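# Move top plate from tray stack onto taped table area

## Task

Lift the uppermost plate off the stack sitting in the tray and set it down on the table so that no part of it extends beyond the blue tape outline. All remaining plates must stay inside the tray with none resting on or overhanging a tray wall, and the tray must be left undisturbed in its original state. Everything must stay put on its own once the robot is no longer holding it; finish by releasing the plate and moving the tool away.

## Robot and tools

Robot: two arms, left_arm and right_arm, each ending in a suction cup tool instead of fingers. The cup point is the centre of the cup rim when nothing touches it; the cup opens along the cup point's +z axis. About 7 cm back from the rim the tool body and camera widen to roughly 8 cm sideways, so keep that clear of the tray walls and the other arm. Never let the two arms collide or push on each other hard.

Frame: one shared scene frame for everything. Origin on the table surface midway between the arms, +z up, +x outward over the table, and left_arm sits toward +y. The names left and right do not correspond to sides of a camera picture. Reported cup point positions can be slightly off, more so at long reach.

The row (used by execute_actions and move): exactly 16 plain numbers covering both arms, always all 16 even when one arm is idle. Order: left x, y, z, qw, qx, qy, qz, left suction, then right x, y, z, qw, qx, qy, qz, right suction. x, y, z are an absolute target position for that arm's cup point in metres in the scene frame; the quaternion is an absolute target orientation, w first, same frame. Suction is in [-1, 1]: 1 means full vacuum (about 55 kPa under ambient), smaller values ask for a fraction of it, and 0.05 or less switches it off. Suction keeps its last value, and sending 0 is an actual command, so to leave a tool unchanged repeat its previous suction number. To hold an arm still, resend its exact pose from the last result before it was meant to stay; to hold an orientation, send the same quaternion every row rather than copying a drifted reported one.

execute_actions(actions): a list of actions; each action is a list of 1 to 15 rows, one row per 1/30 s control step, and a short action repeats its final row until 15 steps pass. An empty list just returns current state and images. A target more than 0.6 m from the cup point's position at the start of that action, along any of its own axes, gets the action refused for both arms; a malformed action, or a first action failing this test against the latest state, rejects the whole call with no motion. Each step the command is clipped to within 70 mm and 16 degrees of the measured pose, so big jumps need several actions; afterwards the arm goes on only to its last clipped pose. Position wins over orientation when both cannot be met.

move(target, speed, blocking): target is one 16-number row as above; each cup point travels in a straight line from where it is to that absolute pose, all arms finishing together, lasting 0.5 to 10 s (cut off at 10 s). speed is the path top speed in m/s, 0.002 to 0.5, default 0.25; rotation is capped at twice that in rad/s. The suction numbers are applied at the start. Paths ignore obstacles and the other arm, and the real tool may lag, wander or overshoot the speed, especially near full arm extension. Faster contact hits harder, and aiming further past a surface presses harder. With blocking=false you get a result after 0.5 s while motion continues; other moves and execute_actions are refused until a result shows it ended, so use wait or stop. The move: line reports the ending (done, off_target, moving, held, fault) and limits: paced means the pose sent was clipped, held means a check blocked some steps and the arm may then surge fast. Distance of each cup point from its target is also given.

wait(seconds): 0 to 10; lets time pass with each arm keeping its last command, returning early if a running move finishes. stop(): brakes a running move; needs braking room. zoom_image(camera, region): camera is cam_left_wrist or cam_right_wrist (both 616x616 fisheye); region [x0, y0, x1, y1] in pixels from the top-left, at most 504 by 504. finished_scene(scene): ends the current scene, given its number, irreversibly; the plate must already be resting correctly on its own.

Results: state line per arm with cup point position, quaternion and velocities; Hand target lines show where the controller is now steering; step readings with HELD mark steps held back; a pose unreachable line means the clearance check changed that arm's command. suction_measured shows reached vacuum: near 0 means no seal; on an airtight surface it settles up to 0.15 under the command and dips up to 0.04 before the pump restarts. part_present goes to 1 at 0.50 and back to 0 under 0.45. Joint torques include drive effort and noise and are not contact readings.

Gripping: switch suction on and press the 29 mm rim flat onto a smooth, flat part of the plate, fully sealed, away from holes, seams and edges. Under vacuum the cup shortens, so the plate rides up to about 10 mm nearer the tool; vacuum alone can lift a light object. To release, set the plate down so it rests, switch suction off, then lift at least 15 mm. If the cup grabs the table, suction off frees it.

Avoid: dropping or sliding the plate, dragging other plates out or onto tray walls, bumping the tray, anything leaving the table (fails the task), slamming. A joint torque over its limit (waist and shoulder 45.5, elbow and forearm roll 27.3, wrist pitch and wrist roll 18.2 N m) makes that arm back off, freeze 10 s and drop the rest of the call. Holding loads heats motors: MOTOR HOT from 65 °C, brakes at 80 °C (OVER-TEMPERATURE FAULT). Loose objects may occasionally get a small external push.

Each tool is called after ">>>" in YAML: its name, and indented under it one key for each argument.

## Session

>>> execute_actions:
  actions: []

Scene clock: 0.00 s.
left_arm: end_effector_position=(+0.3601, +0.4489, +0.2718) suction_measured=0.00 part_present=0 end_effector_quat_wxyz=(-0.001, -0.319, +0.948, +0.002) end_effector_velocity=(-0.000, +0.000, -0.000) end_effector_angular_velocity=(+0.000, +0.001, -0.000) | right_arm: end_effector_position=(+0.4146, -0.3964, +0.2717) suction_measured=0.00 part_present=0 end_effector_quat_wxyz=(+0.000, +0.252, +0.968, -0.001) end_effector_velocity=(+0.000, -0.000, +0.000) end_effector_angular_velocity=(-0.000, -0.001, -0.001)
Joint positions: left_arm=[ 0.002 -0.267 -0.927  0.003  1.197  1.836] | right_arm=[-0.002 -0.268 -0.925 -0.001  1.193  2.879]
Joint velocities: left_arm=[0.    0.    0.    0.    0.    0.001] | right_arm=[-0.    -0.001 -0.    -0.     0.     0.001]
Joint torques (N m, as the arm reports them, + toward a larger angle): no reading
Hand target (left_arm): +0.360, +0.449, +0.272; -0.001, -0.319, +0.948, +0.002
Hand target (right_arm): +0.415, -0.396, +0.272; +0.000, +0.252, +0.968, -0.001
camera_calibration (this result's frames):
cam_left_wrist: T_world_to_cam=[[0.614727, -0.787734, -0.0398349, 0.156871], [-0.727418, -0.585734, 0.357462, 0.439526], [-0.304918, -0.190765, -0.933078, 0.550485], [0, 0, 0, 1]] pos_world=[0.391139, 0.486031, 0.362781]
cam_right_wrist: T_world_to_cam=[[-0.489994, -0.871703, -0.00631245, -0.129853], [-0.806896, 0.450801, 0.381704, 0.415714], [-0.329887, 0.192126, -0.924263, 0.564172], [0, 0, 0, 1]] pos_world=[0.457924, -0.40899, 0.361943]

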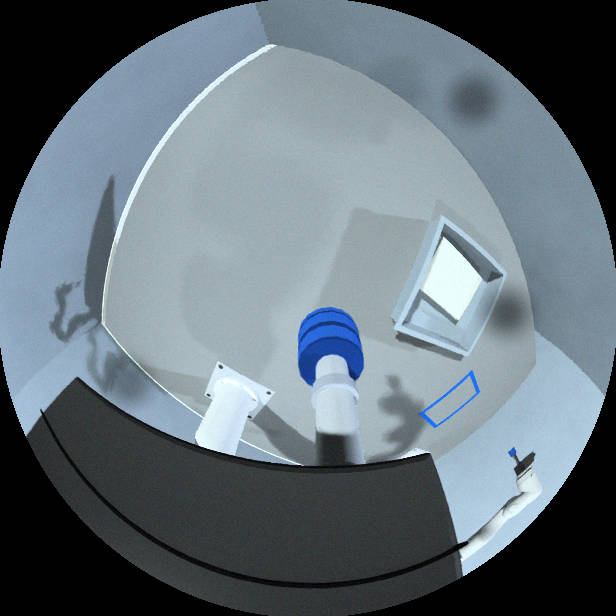

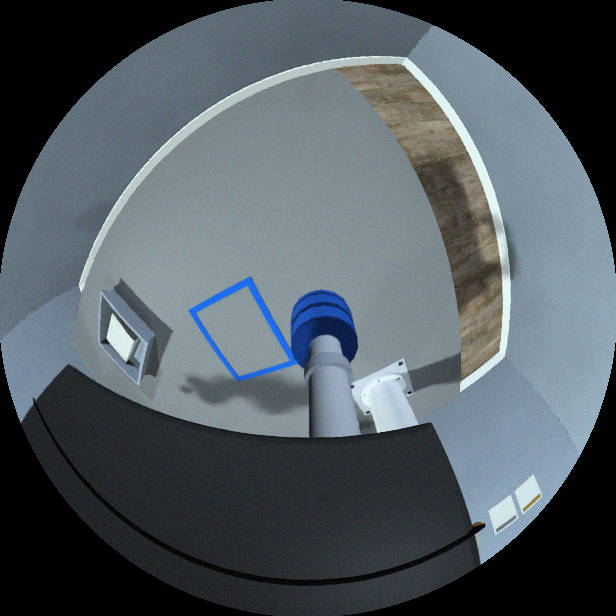

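>>> zoom_image:
  camera: "cam_left_wrist"
  region: [370, 190, 530, 370]

>>> zoom_image:
  camera: "cam_right_wrist"
  region: [170, 260, 320, 410]

>>> zoom_image:
  camera: "cam_right_wrist"
  region: [80, 270, 200, 400]

>>> zoom_image:
  camera: "cam_left_wrist"
  region: [405, 355, 495, 445]

Region (370, 190, 530, 370) of cam_left_wrist's 616x616 image, scaled by 2.800, with more detail than that image has.

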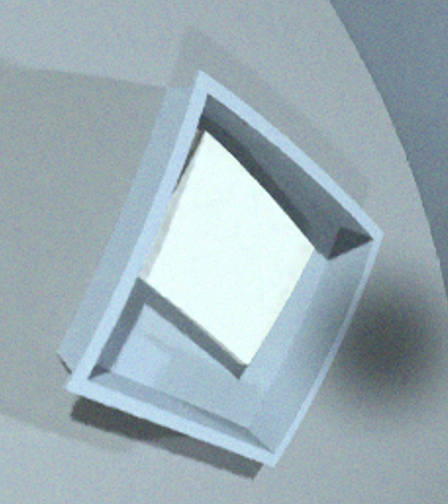

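Region (170, 260, 320, 410) of cam_right_wrist's 616x616 image, scaled by 3.360, with more detail than that image has.

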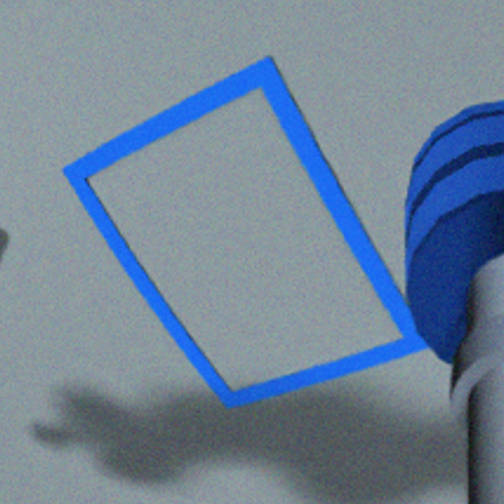

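Region (80, 270, 200, 400) of cam_right_wrist's 616x616 image, scaled by 3.877, with more detail than that image has; it fills the left 465 columns of this view, and the rest is white.

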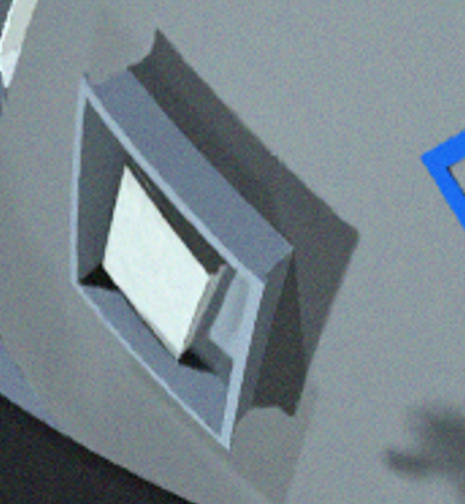

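Region (405, 355, 495, 445) of cam_left_wrist's 616x616 image, scaled by 5.600, with more detail than that image has.

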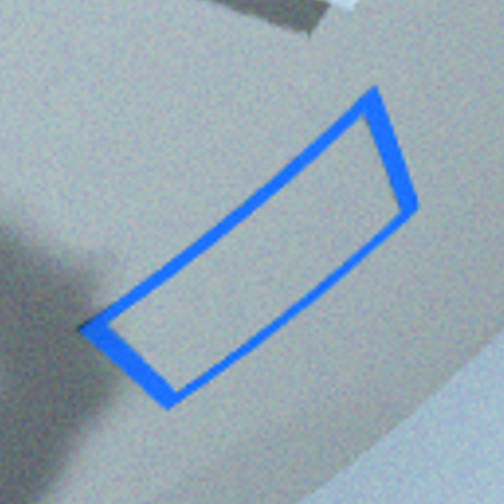

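>>> move:
  target: [0.505,0.228,0.105,0,-0.319,0.948,0,0,0.48,-0.10,0.10,0,0.252,0.968,0,0]
  speed: 0.35

Scene clock: 43.03 s.
left_arm: end_effector_position=(+0.5058, +0.2287, +0.1057) suction_measured=0.00 part_present=0 end_effector_quat_wxyz=(+0.001, -0.319, +0.948, -0.000) end_effector_velocity=(+0.000, -0.001, -0.003) end_effector_angular_velocity=(+0.002, +0.006, -0.002) | right_arm: end_effector_position=(+0.4808, -0.1006, +0.1009) suction_measured=0.00 part_present=0 end_effector_quat_wxyz=(+0.000, +0.252, +0.968, +0.000) end_effector_velocity=(-0.000, +0.001, -0.003) end_effector_angular_velocity=(-0.005, +0.004, +0.003)
Joint positions: left_arm=[-0.429  0.475 -1.349  0.001  0.872  1.406] | right_arm=[ 0.56   0.444 -1.285  0.     0.84   3.438]
Joint velocities: left_arm=[-0.002  0.01  -0.007 -0.     0.003 -0.   ] | right_arm=[ 0.002  0.01  -0.008 -0.002  0.004  0.001]
Joint torques (N m, as the arm reports them, + toward a larger angle): left_arm=[  0.38 -18.3   -9.81  -1.66  -1.53   0.17] | right_arm=[  0.64 -24.15  -8.83   1.05  -1.93  -0.82]
Hand target (left_arm): +0.506, +0.229, +0.105; +0.001, -0.318, +0.948, +0.000
Hand target (right_arm): +0.481, -0.100, +0.101; +0.000, +0.252, +0.968, +0.000
Off the commanded pose (left_arm): 0.001 m, 0 deg.
Off the commanded pose (right_arm): 0.001 m, 0 deg.
move: done
camera_calibration (this result's frames):
cam_left_wrist: T_world_to_cam=[[0.614374, -0.788253, -0.0346761, -0.112999], [-0.729746, -0.584386, 0.354914, 0.477054], [-0.300026, -0.192745, -0.934256, 0.39606], [0, 0, 0, 1]] pos_world=[0.53638, 0.266051, 0.19679]
cam_right_wrist: T_world_to_cam=[[-0.488877, -0.87231, -0.00863367, 0.159045], [-0.807918, 0.449012, 0.38165, 0.40133], [-0.32904, 0.193555, -0.924267, 0.371041], [0, 0, 0, 1]] pos_world=[0.524083, -0.113282, 0.191147]

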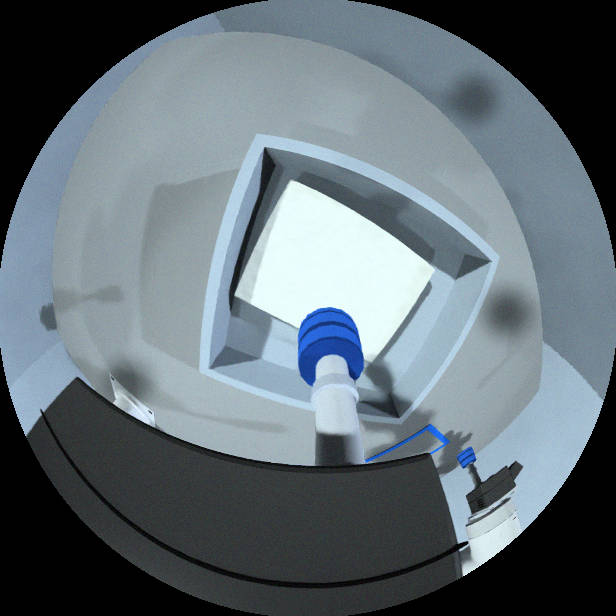

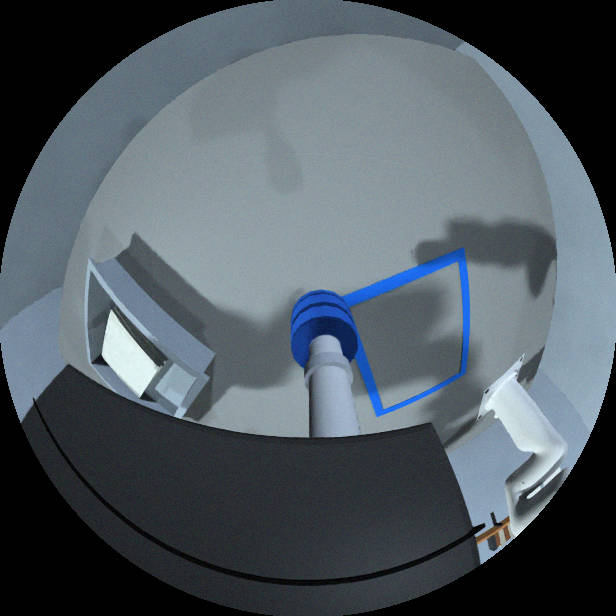

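>>> zoom_image:
  camera: "cam_left_wrist"
  region: [220, 160, 350, 320]

>>> zoom_image:
  camera: "cam_left_wrist"
  region: [340, 240, 460, 390]

>>> zoom_image:
  camera: "cam_right_wrist"
  region: [80, 280, 220, 420]

Region (220, 160, 350, 320) of cam_left_wrist's 616x616 image, scaled by 3.150, with more detail than that image has; it fills the left 410 columns of this view, and the rest is white.

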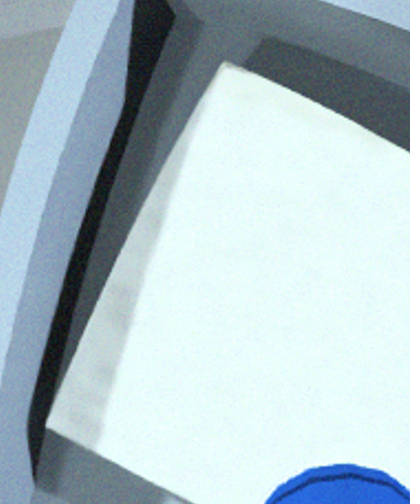

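Region (340, 240, 460, 390) of cam_left_wrist's 616x616 image, scaled by 3.360, with more detail than that image has; it fills the left 403 columns of this view, and the rest is white.

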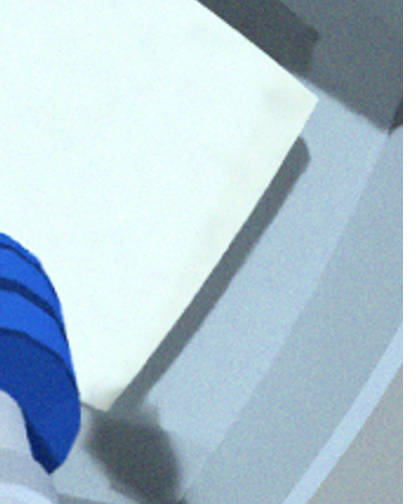

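Region (80, 280, 220, 420) of cam_right_wrist's 616x616 image, scaled by 3.600, with more detail than that image has.

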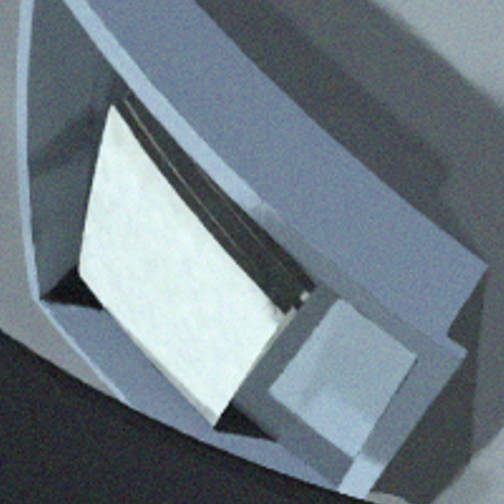

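>>> move:
  target: [0.523,0.226,0.046,0,-0.319,0.948,0,0,0.48,-0.10,0.10,0,0.252,0.968,0,0]
  speed: 0.15

>>> move:
  target: [0.523,0.226,0.032,0,-0.319,0.948,0,0.4,0.48,-0.10,0.10,0,0.252,0.968,0,0]
  speed: 0.03

Scene clock: 65.10 s.
left_arm: end_effector_position=(+0.5232, +0.2259, +0.0466) suction_measured=0.00 part_present=0 end_effector_quat_wxyz=(+0.000, -0.319, +0.948, -0.000) end_effector_velocity=(-0.001, -0.001, -0.004) end_effector_angular_velocity=(+0.002, +0.006, -0.003) | right_arm: end_effector_position=(+0.4800, -0.1000, +0.1000) suction_measured=0.00 part_present=0 end_effector_quat_wxyz=(+0.000, +0.252, +0.968, +0.000) end_effector_velocity=(-0.000, -0.000, -0.001) end_effector_angular_velocity=(-0.000, +0.001, -0.002)
Joint positions: left_arm=[-0.425  0.634 -1.415 -0.     0.781  1.411] | right_arm=[ 0.561  0.445 -1.284  0.     0.839  3.44 ]
Joint velocities: left_arm=[-0.002  0.008 -0.001 -0.    -0.001  0.002] | right_arm=[-0.     0.002  0.     0.    -0.     0.001]
Joint torques (N m, as the arm reports them, + toward a larger angle): left_arm=[  0.25 -19.57  -9.89  -1.39  -1.62   0.11] | right_arm=[  1.16 -23.65  -8.58   0.71  -1.92  -0.69]
Hand target (left_arm): +0.523, +0.226, +0.046; -0.000, -0.319, +0.948, -0.000
Hand target (right_arm): +0.480, -0.100, +0.100; -0.000, +0.252, +0.968, +0.000
Off the commanded pose (left_arm): 0.001 m, 0 deg.
Off the commanded pose (right_arm): 0.000 m, 0 deg.
move: done
camera_calibration (this result's frames):
cam_left_wrist: T_world_to_cam=[[0.614724, -0.787976, -0.0347517, -0.128207], [-0.728998, -0.584431, 0.356373, 0.508658], [-0.301123, -0.193737, -0.933697, 0.346225], [0, 0, 0, 1]] pos_world=[0.55388, 0.263328, 0.137542]
cam_right_wrist: T_world_to_cam=[[-0.488999, -0.872253, -0.00746188, 0.159127], [-0.807447, 0.449398, 0.382193, 0.400506], [-0.330016, 0.192917, -0.924052, 0.370197], [0, 0, 0, 1]] pos_world=[0.523371, -0.112605, 0.190198]

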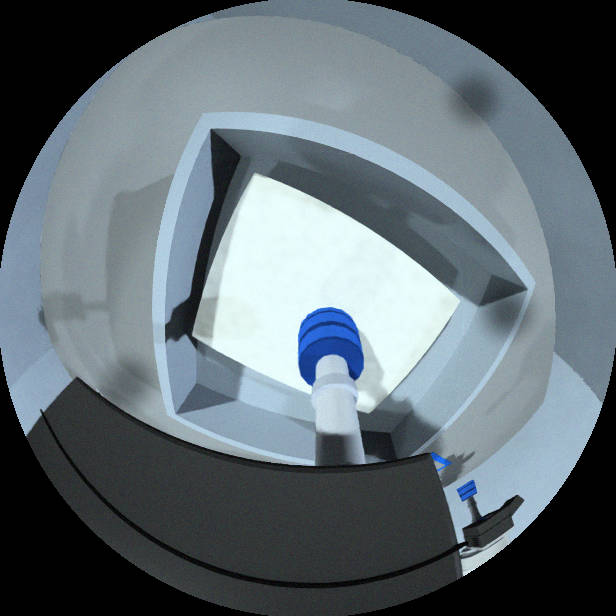

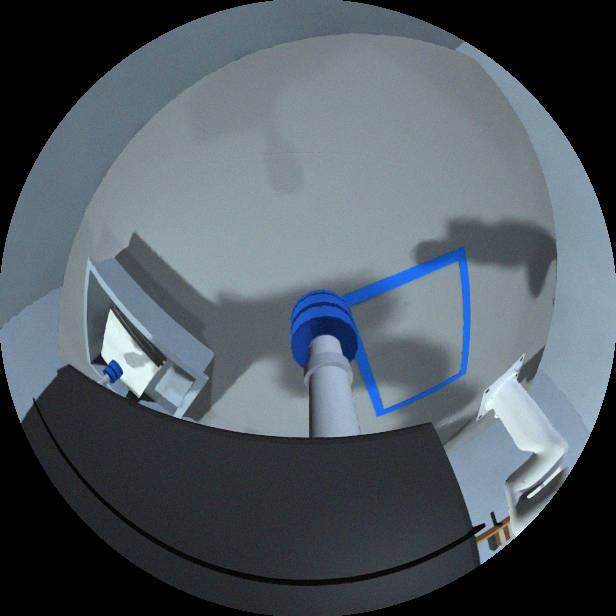

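Scene clock: 65.90 s.
left_arm: end_effector_position=(+0.5231, +0.2260, +0.0323) suction_measured=0.00 part_present=0 end_effector_quat_wxyz=(+0.000, -0.319, +0.948, -0.000) end_effector_velocity=(+0.000, +0.000, -0.001) end_effector_angular_velocity=(-0.000, -0.001, -0.000) | right_arm: end_effector_position=(+0.4800, -0.1000, +0.1000) suction_measured=0.00 part_present=0 end_effector_quat_wxyz=(+0.000, +0.252, +0.968, +0.000) end_effector_velocity=(-0.000, +0.000, -0.000) end_effector_angular_velocity=(-0.000, -0.000, +0.001)
Joint positions: left_arm=[-0.425  0.662 -1.415 -0.     0.753  1.41 ] | right_arm=[ 0.561  0.445 -1.284  0.     0.839  3.44 ]
Joint velocities: left_arm=[ 0.     0.002 -0.001 -0.    -0.003  0.001] | right_arm=[ 0.     0.     0.    -0.    -0.001 -0.001]
Joint torques (N m, as the arm reports them, + toward a larger angle): left_arm=[ -0.02 -19.86  -9.6   -1.29  -1.65   0.09] | right_arm=[  1.12 -22.92  -8.87   0.59  -1.99  -0.8 ]
Hand target (left_arm): +0.523, +0.226, +0.032; -0.000, -0.319, +0.948, -0.000
Hand target (right_arm): +0.480, -0.100, +0.100; -0.000, +0.252, +0.968, +0.000
Off the commanded pose (left_arm): 0.000 m, 0 deg.
Off the commanded pose (right_arm): 0.000 m, 0 deg.
move: done
camera_calibration (this result's frames):
cam_left_wrist: T_world_to_cam=[[0.614855, -0.787852, -0.0352452, -0.128684], [-0.728741, -0.584672, 0.356503, 0.513646], [-0.301478, -0.193513, -0.933629, 0.332987], [0, 0, 0, 1]] pos_world=[0.553826, 0.263369, 0.123235]
cam_right_wrist: T_world_to_cam=[[-0.488998, -0.872253, -0.00745294, 0.159123], [-0.807445, 0.449399, 0.382194, 0.400501], [-0.330021, 0.19291, -0.924052, 0.370193], [0, 0, 0, 1]] pos_world=[0.523365, -0.112603, 0.190194]

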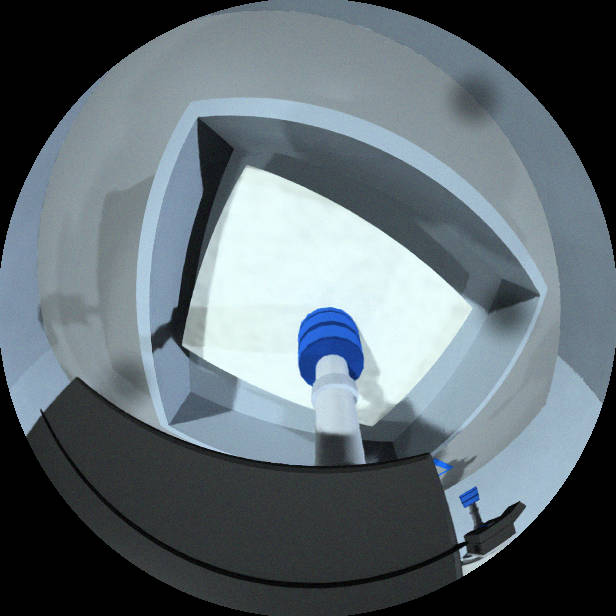

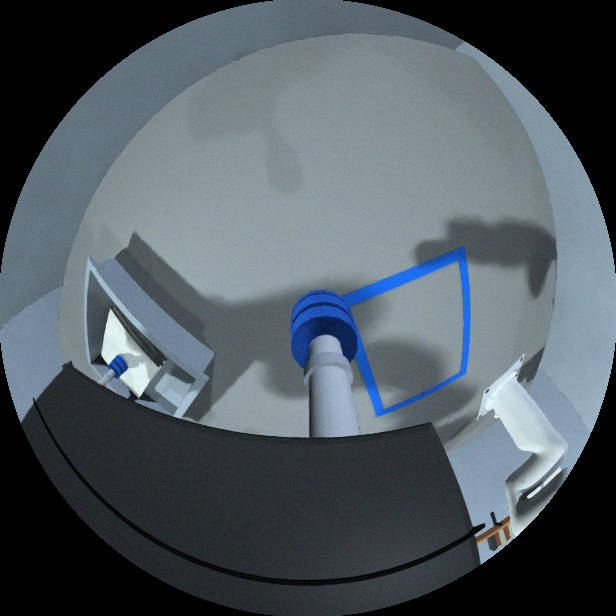

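>>> move:
  target: [0.523,0.226,0.027,0,-0.319,0.948,0,0.4,0.48,-0.10,0.10,0,0.252,0.968,0,0]
  speed: 0.02

Scene clock: 71.43 s.
left_arm: end_effector_position=(+0.5229, +0.2260, +0.0270) suction_measured=0.35 part_present=0 end_effector_quat_wxyz=(-0.000, -0.319, +0.948, +0.000) end_effector_velocity=(+0.002, -0.000, +0.001) end_effector_angular_velocity=(-0.002, -0.007, +0.001) | right_arm: end_effector_position=(+0.4800, -0.1000, +0.1000) suction_measured=0.00 part_present=0 end_effector_quat_wxyz=(-0.000, +0.252, +0.968, -0.000) end_effector_velocity=(+0.000, -0.000, +0.000) end_effector_angular_velocity=(+0.000, -0.001, +0.001)
Joint positions: left_arm=[-0.425  0.672 -1.415 -0.     0.743  1.41 ] | right_arm=[ 0.561  0.445 -1.284  0.     0.839  3.44 ]
Joint velocities: left_arm=[ 0.001  0.    -0.003  0.    -0.004 -0.001] | right_arm=[-0.001 -0.    -0.    -0.    -0.001 -0.001]
Joint torques (N m, as the arm reports them, + toward a larger angle): left_arm=[ -0.2  -20.06  -9.61  -1.45  -1.72   0.02] | right_arm=[  1.12 -23.15  -9.15   0.73  -1.86  -0.57]
Hand target (left_arm): +0.523, +0.226, +0.027; -0.000, -0.319, +0.948, -0.000
Hand target (right_arm): +0.480, -0.100, +0.100; +0.000, +0.252, +0.968, -0.000
Off the commanded pose (left_arm): 0.000 m, 0 deg.
Off the commanded pose (right_arm): 0.000 m, 0 deg.
move: done
camera_calibration (this result's frames):
cam_left_wrist: T_world_to_cam=[[0.614867, -0.787817, -0.0358216, -0.128681], [-0.728492, -0.58479, 0.356818, 0.515315], [-0.302055, -0.1933, -0.933487, 0.328248], [0, 0, 0, 1]] pos_world=[0.553674, 0.263425, 0.117932]
cam_right_wrist: T_world_to_cam=[[-0.488998, -0.872253, -0.00745283, 0.159123], [-0.807445, 0.4494, 0.382194, 0.400501], [-0.330021, 0.19291, -0.924052, 0.370193], [0, 0, 0, 1]] pos_world=[0.523365, -0.112603, 0.190194]

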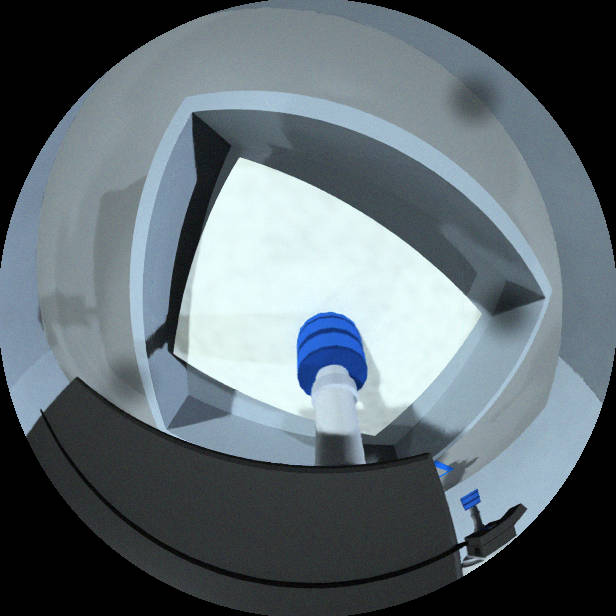

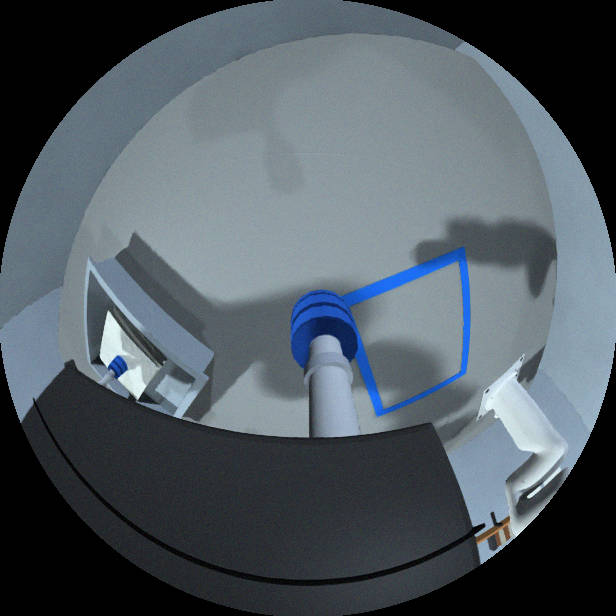

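Sealed. Lift a little and check from the side.

>>> move:
  target: [0.523,0.226,0.043,0,-0.319,0.948,0,0.4,0.48,-0.10,0.10,0,0.252,0.968,0,0]
  speed: 0.04

>>> zoom_image:
  camera: "cam_right_wrist"
  region: [85, 295, 195, 405]

Scene clock: 74.27 s.
left_arm: end_effector_position=(+0.5229, +0.2261, +0.0427) suction_measured=0.38 part_present=0 end_effector_quat_wxyz=(-0.000, -0.319, +0.948, +0.000) end_effector_velocity=(-0.001, +0.000, +0.001) end_effector_angular_velocity=(+0.001, +0.002, +0.001) | right_arm: end_effector_position=(+0.4800, -0.1000, +0.1000) suction_measured=0.00 part_present=0 end_effector_quat_wxyz=(-0.000, +0.252, +0.968, -0.000) end_effector_velocity=(-0.001, -0.000, -0.001) end_effector_angular_velocity=(-0.002, +0.001, +0.002)
Joint positions: left_arm=[-0.425  0.641 -1.414  0.     0.774  1.41 ] | right_arm=[ 0.561  0.445 -1.284  0.     0.839  3.44 ]
Joint velocities: left_arm=[-0.    -0.003  0.001  0.     0.004 -0.001] | right_arm=[ 0.001  0.001  0.001 -0.001 -0.    -0.001]
Joint torques (N m, as the arm reports them, + toward a larger angle): left_arm=[  0.19 -19.79 -10.03  -1.22  -1.8    0.06] | right_arm=[  0.37 -22.55  -9.14   1.04  -1.81  -0.88]
Hand target (left_arm): +0.523, +0.226, +0.043; +0.000, -0.319, +0.948, +0.000
Hand target (right_arm): +0.480, -0.100, +0.100; -0.000, +0.252, +0.968, +0.000
Off the commanded pose (left_arm): 0.000 m, 0 deg.
Off the commanded pose (right_arm): 0.000 m, 0 deg.
move: done
camera_calibration (this result's frames):
cam_left_wrist: T_world_to_cam=[[0.61495, -0.787754, -0.0357715, -0.128179], [-0.728493, -0.584885, 0.356662, 0.509769], [-0.301884, -0.19327, -0.933548, 0.342849], [0, 0, 0, 1]] pos_world=[0.553688, 0.263445, 0.133665]
cam_right_wrist: T_world_to_cam=[[-0.488998, -0.872253, -0.00745284, 0.159123], [-0.807445, 0.449399, 0.382194, 0.400501], [-0.330021, 0.19291, -0.924052, 0.370193], [0, 0, 0, 1]] pos_world=[0.523365, -0.112603, 0.190194]

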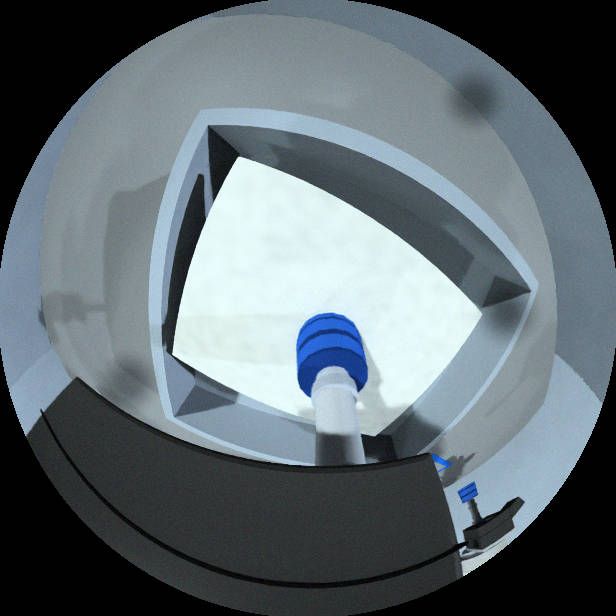

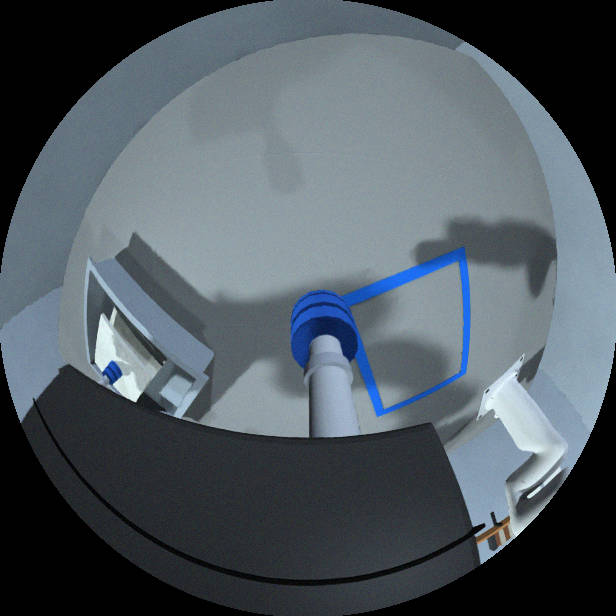

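Region (85, 295, 195, 405) of cam_right_wrist's 616x616 image, scaled by 4.582, with more detail than that image has.

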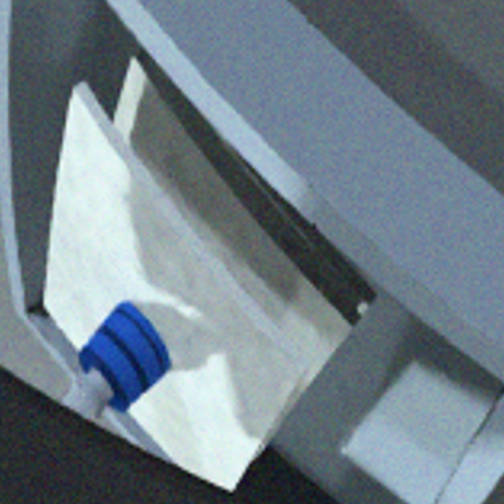

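>>> move:
  target: [0.523,0.226,0.092,0,-0.319,0.948,0,0.7,0.46,-0.19,0.14,0,0.252,0.968,0,0]
  speed: 0.25

>>> move:
  target: [0.337,-0.178,0.075,0,-0.8305,0.557,0,0.7,0.42,-0.42,0.22,0,0.252,0.968,0,0]
  speed: 0.35

Scene clock: 83.03 s.
left_arm: end_effector_position=(+0.5229, +0.2261, +0.0917) suction_measured=0.70 part_present=1 end_effector_quat_wxyz=(-0.000, -0.319, +0.948, +0.000) end_effector_velocity=(+0.000, -0.001, +0.002) end_effector_angular_velocity=(-0.001, -0.003, -0.000) | right_arm: end_effector_position=(+0.4596, -0.1897, +0.1395) suction_measured=0.00 part_present=0 end_effector_quat_wxyz=(-0.000, +0.252, +0.968, -0.000) end_effector_velocity=(-0.000, -0.003, +0.002) end_effector_angular_velocity=(+0.001, -0.002, -0.001)
Joint positions: left_arm=[-0.425  0.553 -1.429  0.     0.876  1.41 ] | right_arm=[ 0.431  0.193 -1.046 -0.     0.854  3.309]
Joint velocities: left_arm=[-0.001 -0.003 -0.001 -0.     0.001 -0.001] | right_arm=[-0.005 -0.007  0.005  0.     0.    -0.004]
Joint torques (N m, as the arm reports them, + toward a larger angle): left_arm=[ -0.04 -19.5  -10.4   -1.17  -1.44   0.08] | right_arm=[  1.   -19.15  -9.09   0.69  -1.92  -0.83]
Hand target (left_arm): +0.523, +0.226, +0.092; +0.000, -0.319, +0.948, +0.000
Hand target (right_arm): +0.460, -0.190, +0.140; -0.000, +0.252, +0.968, -0.000
Off the commanded pose (left_arm): 0.000 m, 0 deg.
Off the commanded pose (right_arm): 0.001 m, 0 deg.
move: done
camera_calibration (this result's frames):
cam_left_wrist: T_world_to_cam=[[0.615096, -0.787632, -0.035964, -0.126446], [-0.72836, -0.58509, 0.356598, 0.492292], [-0.30191, -0.193147, -0.933565, 0.388585], [0, 0, 0, 1]] pos_world=[0.55366, 0.263496, 0.182672]
cam_right_wrist: T_world_to_cam=[[-0.488761, -0.87239, -0.00691861, 0.0710542], [-0.807366, 0.449297, 0.382482, 0.409158], [-0.330565, 0.192528, -0.923937, 0.41745], [0, 0, 0, 1]] pos_world=[0.503063, -0.202217, 0.229694]

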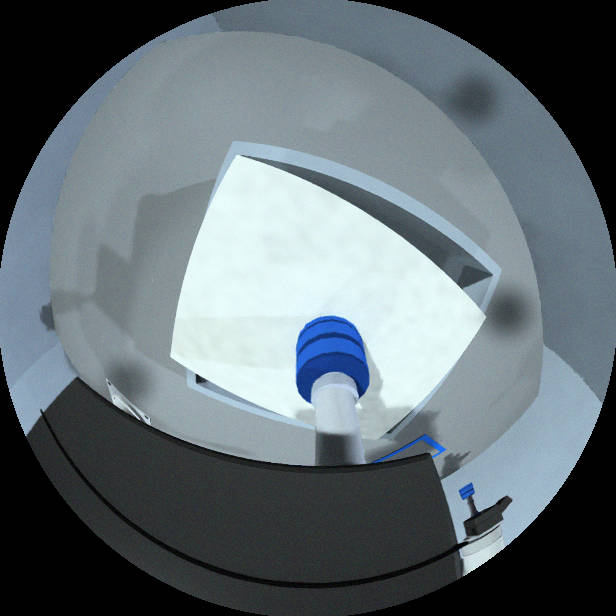

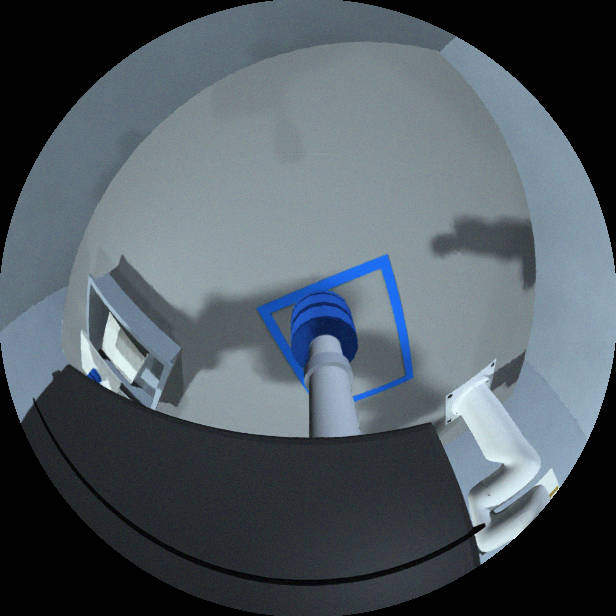

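Scene clock: 85.60 s.
left_arm: end_effector_position=(+0.3388, -0.1777, +0.0753) suction_measured=0.70 part_present=1 end_effector_quat_wxyz=(-0.001, +0.831, -0.557, +0.002) end_effector_velocity=(-0.001, -0.002, -0.001) end_effector_angular_velocity=(+0.012, +0.008, +0.001) | right_arm: end_effector_position=(+0.4194, -0.4195, +0.2196) suction_measured=0.00 part_present=0 end_effector_quat_wxyz=(-0.000, +0.252, +0.968, -0.000) end_effector_velocity=(-0.000, -0.001, +0.001) end_effector_angular_velocity=(+0.001, -0.002, -0.000)
Joint positions: left_arm=[-1.122  0.98  -2.109  0.003  1.126 -0.6  ] | right_arm=[-0.059 -0.206 -0.832 -0.     1.038  2.82 ]
Joint velocities: left_arm=[-0.004  0.025 -0.045  0.     0.035 -0.005] | right_arm=[-0.002 -0.003  0.001  0.001 -0.    -0.002]
Joint torques (N m, as the arm reports them, + toward a larger angle): left_arm=[  0.53 -23.83 -10.78  -1.63  -1.8    0.04] | right_arm=[  0.48 -13.03  -9.47   1.12  -1.8   -0.74]
Hand target (left_arm): +0.339, -0.178, +0.075; -0.001, +0.831, -0.557, +0.001
Hand target (right_arm): +0.419, -0.420, +0.220; -0.000, +0.252, +0.968, -0.000
Off the commanded pose (left_arm): 0.002 m, 0 deg.
Off the commanded pose (right_arm): 0.001 m, 0 deg.
move: done
camera_calibration (this result's frames):
cam_left_wrist: T_world_to_cam=[[0.919228, 0.392414, -0.0321171, -0.225489], [0.377105, -0.854037, 0.358347, -0.294625], [0.113191, -0.341514, -0.933036, 0.0726445], [0, 0, 0, 1]] pos_world=[0.310157, -0.138327, 0.166116]
cam_right_wrist: T_world_to_cam=[[-0.489055, -0.872225, -0.00698583, -0.14836], [-0.807185, 0.449523, 0.382597, 0.449314], [-0.33057, 0.19275, -0.923889, 0.522506], [0, 0, 0, 1]] pos_world=[0.462848, -0.432093, 0.309795]

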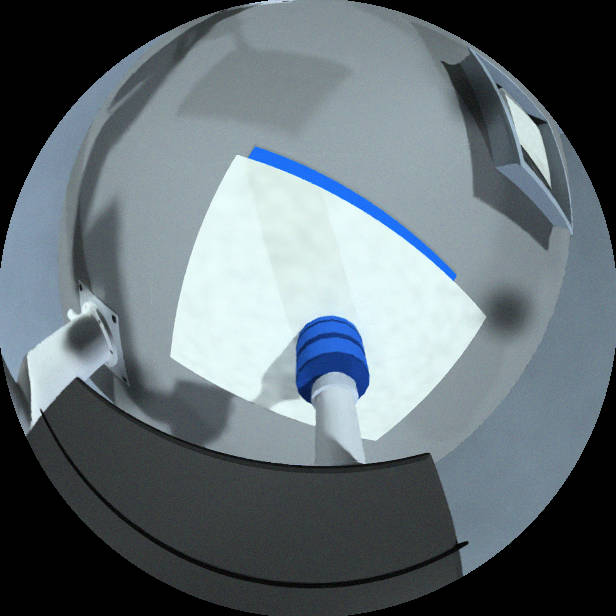

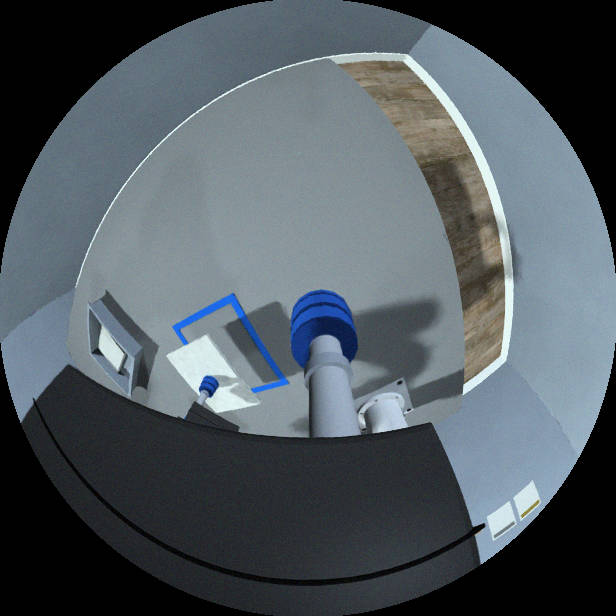

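>>> move:
  target: [0.333,-0.178,0.011,0,-0.8226,0.5686,0,0.7,0.42,-0.42,0.22,0,0.252,0.968,0,0]
  speed: 0.1

Scene clock: 96.77 s.
left_arm: end_effector_position=(+0.3332, -0.1784, +0.0120) suction_measured=0.70 part_present=1 end_effector_quat_wxyz=(+0.000, +0.823, -0.569, +0.001) end_effector_velocity=(-0.000, -0.001, -0.003) end_effector_angular_velocity=(-0.001, +0.000, -0.001) | right_arm: end_effector_position=(+0.4200, -0.4200, +0.2200) suction_measured=0.00 part_present=0 end_effector_quat_wxyz=(-0.000, +0.252, +0.968, -0.000) end_effector_velocity=(+0.000, -0.000, +0.001) end_effector_angular_velocity=(-0.001, -0.002, +0.002)
Joint positions: left_arm=[-1.129  1.068 -2.081 -0.     1.011 -0.576] | right_arm=[-0.061 -0.205 -0.834  0.     1.039  2.818]
Joint velocities: left_arm=[-0.001  0.007 -0.005 -0.001 -0.003  0.001] | right_arm=[-0.    -0.001 -0.001 -0.001  0.    -0.002]
Joint torques (N m, as the arm reports them, + toward a larger angle): left_arm=[  0.25 -23.94 -10.81  -1.42  -1.92   0.14] | right_arm=[  1.18 -12.65  -9.22   0.94  -1.91  -0.78]
Hand target (left_arm): +0.333, -0.178, +0.011; +0.000, +0.823, -0.569, -0.000
Hand target (right_arm): +0.420, -0.420, +0.220; -0.000, +0.252, +0.968, -0.000
Off the commanded pose (left_arm): 0.001 m, 0 deg.
Off the commanded pose (right_arm): 0.000 m, 0 deg.
move: done
camera_calibration (this result's frames):
cam_left_wrist: T_world_to_cam=[[0.930111, 0.365567, -0.0354165, -0.230502], [0.353351, -0.864368, 0.357785, -0.264335], [0.100181, -0.345294, -0.933132, 0.017632], [0, 0, 0, 1]] pos_world=[0.306029, -0.13813, 0.102864]
cam_right_wrist: T_world_to_cam=[[-0.488998, -0.872253, -0.00744855, -0.148444], [-0.807443, 0.449401, 0.382197, 0.449994], [-0.330025, 0.192908, -0.924051, 0.523007], [0, 0, 0, 1]] pos_world=[0.463361, -0.432601, 0.310193]

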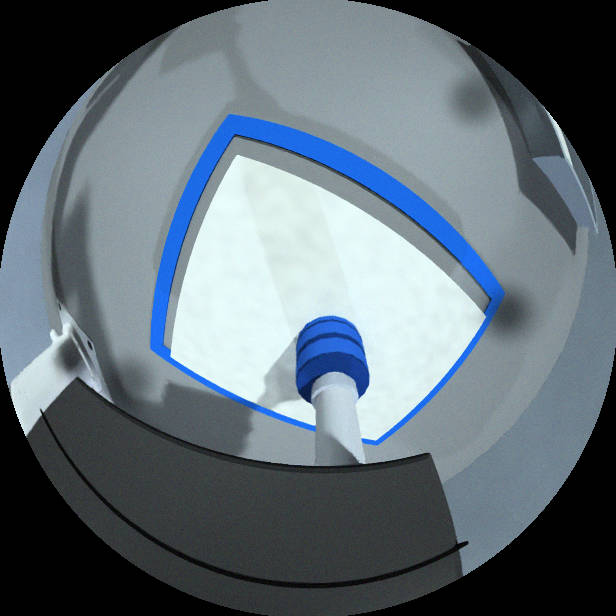

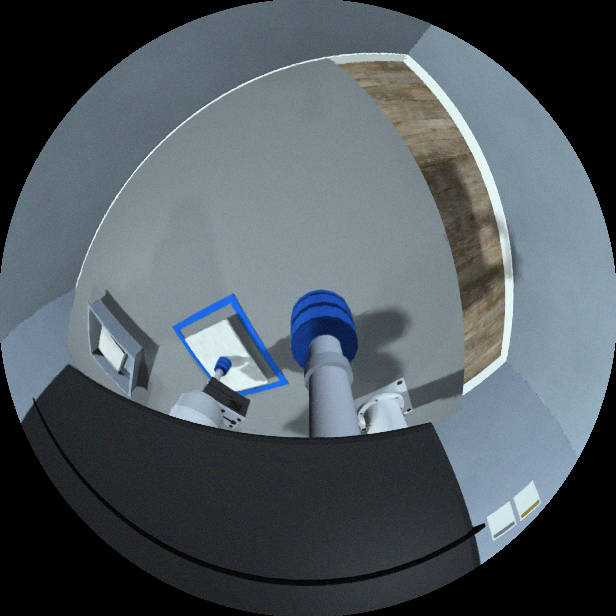

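>>> move:
  target: [0.333,-0.178,0.0,0,-0.8226,0.5686,0,0.7,0.42,-0.42,0.22,0,0.252,0.968,0,0]
  speed: 0.025

Scene clock: 103.13 s.
left_arm: end_effector_position=(+0.3330, -0.1780, +0.0002) suction_measured=0.66 part_present=1 end_effector_quat_wxyz=(+0.000, +0.823, -0.569, +0.000) end_effector_velocity=(+0.002, -0.001, +0.001) end_effector_angular_velocity=(-0.005, -0.003, +0.002) | right_arm: end_effector_position=(+0.4200, -0.4200, +0.2200) suction_measured=0.00 part_present=0 end_effector_quat_wxyz=(+0.000, +0.252, +0.968, -0.000) end_effector_velocity=(+0.000, -0.000, +0.001) end_effector_angular_velocity=(-0.000, -0.002, +0.000)
Joint positions: left_arm=[-1.129  1.09  -2.085 -0.     0.995 -0.577] | right_arm=[-0.061 -0.205 -0.834  0.     1.039  2.818]
Joint velocities: left_arm=[ 0.002  0.001 -0.004  0.    -0.003  0.   ] | right_arm=[-0.    -0.001 -0.    -0.    -0.    -0.001]
Joint torques (N m, as the arm reports them, + toward a larger angle): left_arm=[ -0.01 -24.11 -10.97  -1.63  -1.61   0.23] | right_arm=[  0.9  -12.39  -9.55   0.92  -1.7   -0.77]
Hand target (left_arm): +0.333, -0.178, +0.000; +0.000, +0.823, -0.569, -0.000
Hand target (right_arm): +0.420, -0.420, +0.220; -0.000, +0.252, +0.968, -0.000
Off the commanded pose (left_arm): 0.000 m, 0 deg.
Off the commanded pose (right_arm): 0.000 m, 0 deg.
move: done
camera_calibration (this result's frames):
cam_left_wrist: T_world_to_cam=[[0.930038, 0.365743, -0.0355144, -0.230808], [0.35367, -0.864706, 0.356652, -0.259941], [0.0997334, -0.34426, -0.933562, 0.00712451], [0, 0, 0, 1]] pos_world=[0.305883, -0.137903, 0.0911626]
cam_right_wrist: T_world_to_cam=[[-0.488997, -0.872253, -0.0074529, -0.148444], [-0.807445, 0.449399, 0.382194, 0.449999], [-0.330021, 0.19291, -0.924052, 0.523009], [0, 0, 0, 1]] pos_world=[0.463365, -0.432603, 0.310194]

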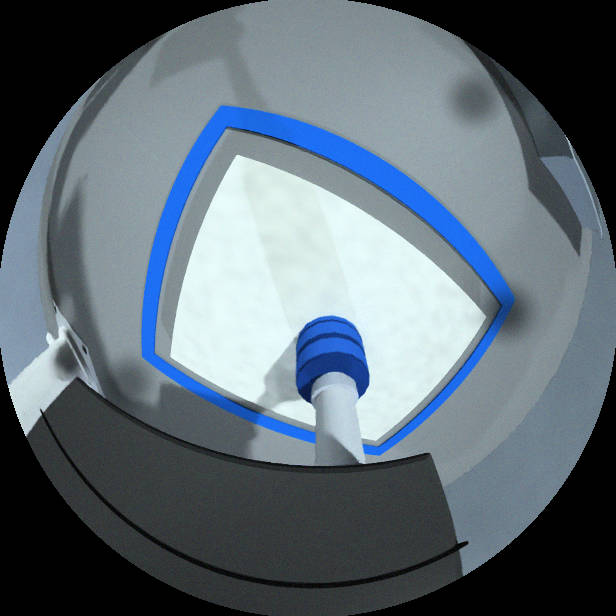

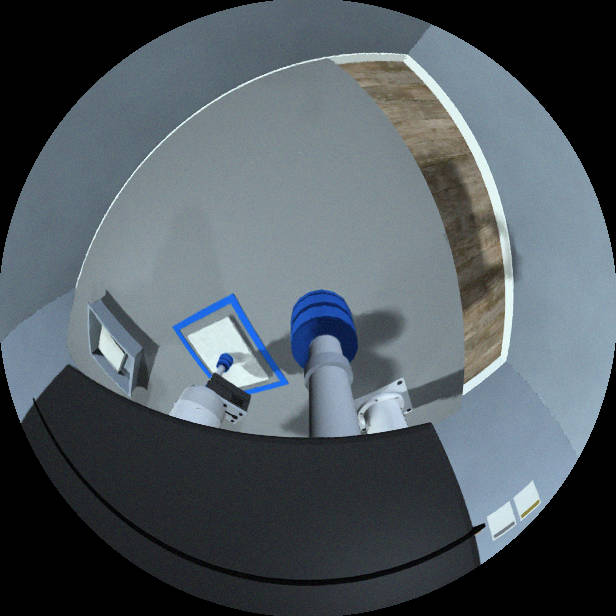

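>>> execute_actions:
  actions:
    - [[0.333,-0.178,-0.0003,0,-0.8226,0.5686,0,0.2,0.42,-0.42,0.22,0,0.252,0.968,0,0],[0.333,-0.178,-0.0006,0,-0.8226,0.5686,0,0.2,0.42,-0.42,0.22,0,0.252,0.968,0,0],[0.333,-0.178,-0.001,0,-0.8226,0.5686,0,0.2,0.42,-0.42,0.22,0,0.252,0.968,0,0],[0.333,-0.178,-0.0014,0,-0.8226,0.5686,0,0.2,0.42,-0.42,0.22,0,0.252,0.968,0,0],[0.333,-0.178,-0.0018,0,-0.8226,0.5686,0,0.2,0.42,-0.42,0.22,0,0.252,0.968,0,0],[0.333,-0.178,-0.0022,0,-0.8226,0.5686,0,0.2,0.42,-0.42,0.22,0,0.252,0.968,0,0],[0.333,-0.178,-0.0026,0,-0.8226,0.5686,0,0.2,0.42,-0.42,0.22,0,0.252,0.968,0,0],[0.333,-0.178,-0.003,0,-0.8226,0.5686,0,0.2,0.42,-0.42,0.22,0,0.252,0.968,0,0]]

Scene clock: 108.83 s.
left_arm: end_effector_position=(+0.3334, -0.1786, -0.0016) suction_measured=0.64 part_present=1 end_effector_quat_wxyz=(+0.000, +0.823, -0.569, +0.001) end_effector_velocity=(-0.001, -0.001, -0.001) end_effector_angular_velocity=(-0.001, -0.000, -0.002) | right_arm: end_effector_position=(+0.4200, -0.4200, +0.2200) suction_measured=0.00 part_present=0 end_effector_quat_wxyz=(+0.000, +0.252, +0.968, +0.000) end_effector_velocity=(-0.000, -0.000, -0.001) end_effector_angular_velocity=(-0.000, +0.002, +0.002)
Joint positions: left_arm=[-1.129  1.095 -2.088  0.     0.991 -0.577] | right_arm=[-0.061 -0.205 -0.834  0.     1.039  2.818]
Joint velocities: left_arm=[-0.001  0.003 -0.002 -0.    -0.002  0.001] | right_arm=[ 0.     0.003 -0.    -0.001 -0.    -0.002]
Joint torques (N m, as the arm reports them, + toward a larger angle): left_arm=[ -0.03 -20.88  -9.36  -1.54  -1.49   0.06] | right_arm=[  1.51 -12.39  -9.56   1.15  -1.71  -0.81]
Hand target (left_arm): +0.333, -0.178, -0.003; +0.000, +0.823, -0.569, -0.000
Hand target (right_arm): +0.420, -0.420, +0.220; -0.000, +0.252, +0.968, +0.000
Off the commanded pose (left_arm): 0.002 m, 0 deg.
Off the commanded pose (right_arm): 0.000 m, 0 deg.
Step readings (end_effector_position):
0: left_arm (+0.3330, -0.1780, +0.0000) | right_arm (+0.4200, -0.4200, +0.2200)
1: left_arm (+0.3330, -0.1780, +0.0000) | right_arm (+0.4200, -0.4200, +0.2200)
2: left_arm (+0.3330, -0.1780, -0.0000) | right_arm (+0.4200, -0.4200, +0.2200)
4: left_arm (+0.3330, -0.1781, -0.0002) | right_arm (+0.4200, -0.4200, +0.2200)
8: left_arm (+0.3330, -0.1781, -0.0014) | right_arm (+0.4200, -0.4200, +0.2200)
15: end_effector_position above
camera_calibration (this result's frames):
cam_left_wrist: T_world_to_cam=[[0.930069, 0.365712, -0.0350311, -0.231034], [0.353246, -0.863998, 0.358781, -0.259668], [0.100944, -0.346066, -0.932764, 0.00446047], [0, 0, 0, 1]] pos_world=[0.306154, -0.138317, 0.0892312]
cam_right_wrist: T_world_to_cam=[[-0.488998, -0.872253, -0.00745296, -0.148444], [-0.807445, 0.449399, 0.382194, 0.449999], [-0.330021, 0.19291, -0.924052, 0.523009], [0, 0, 0, 1]] pos_world=[0.463365, -0.432603, 0.310194]

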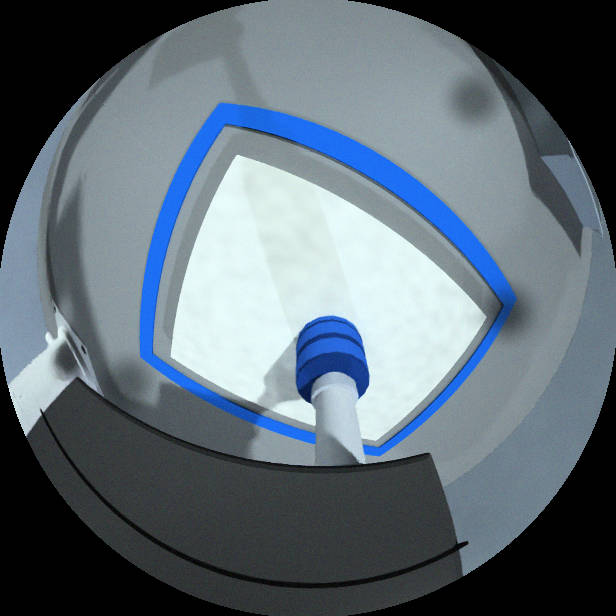

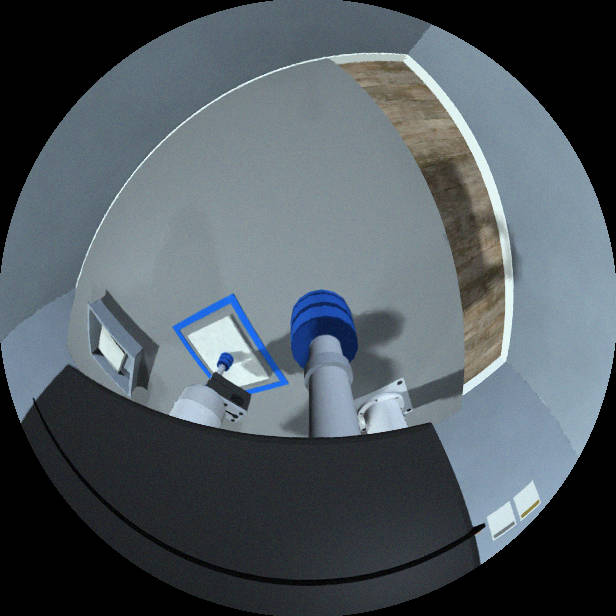

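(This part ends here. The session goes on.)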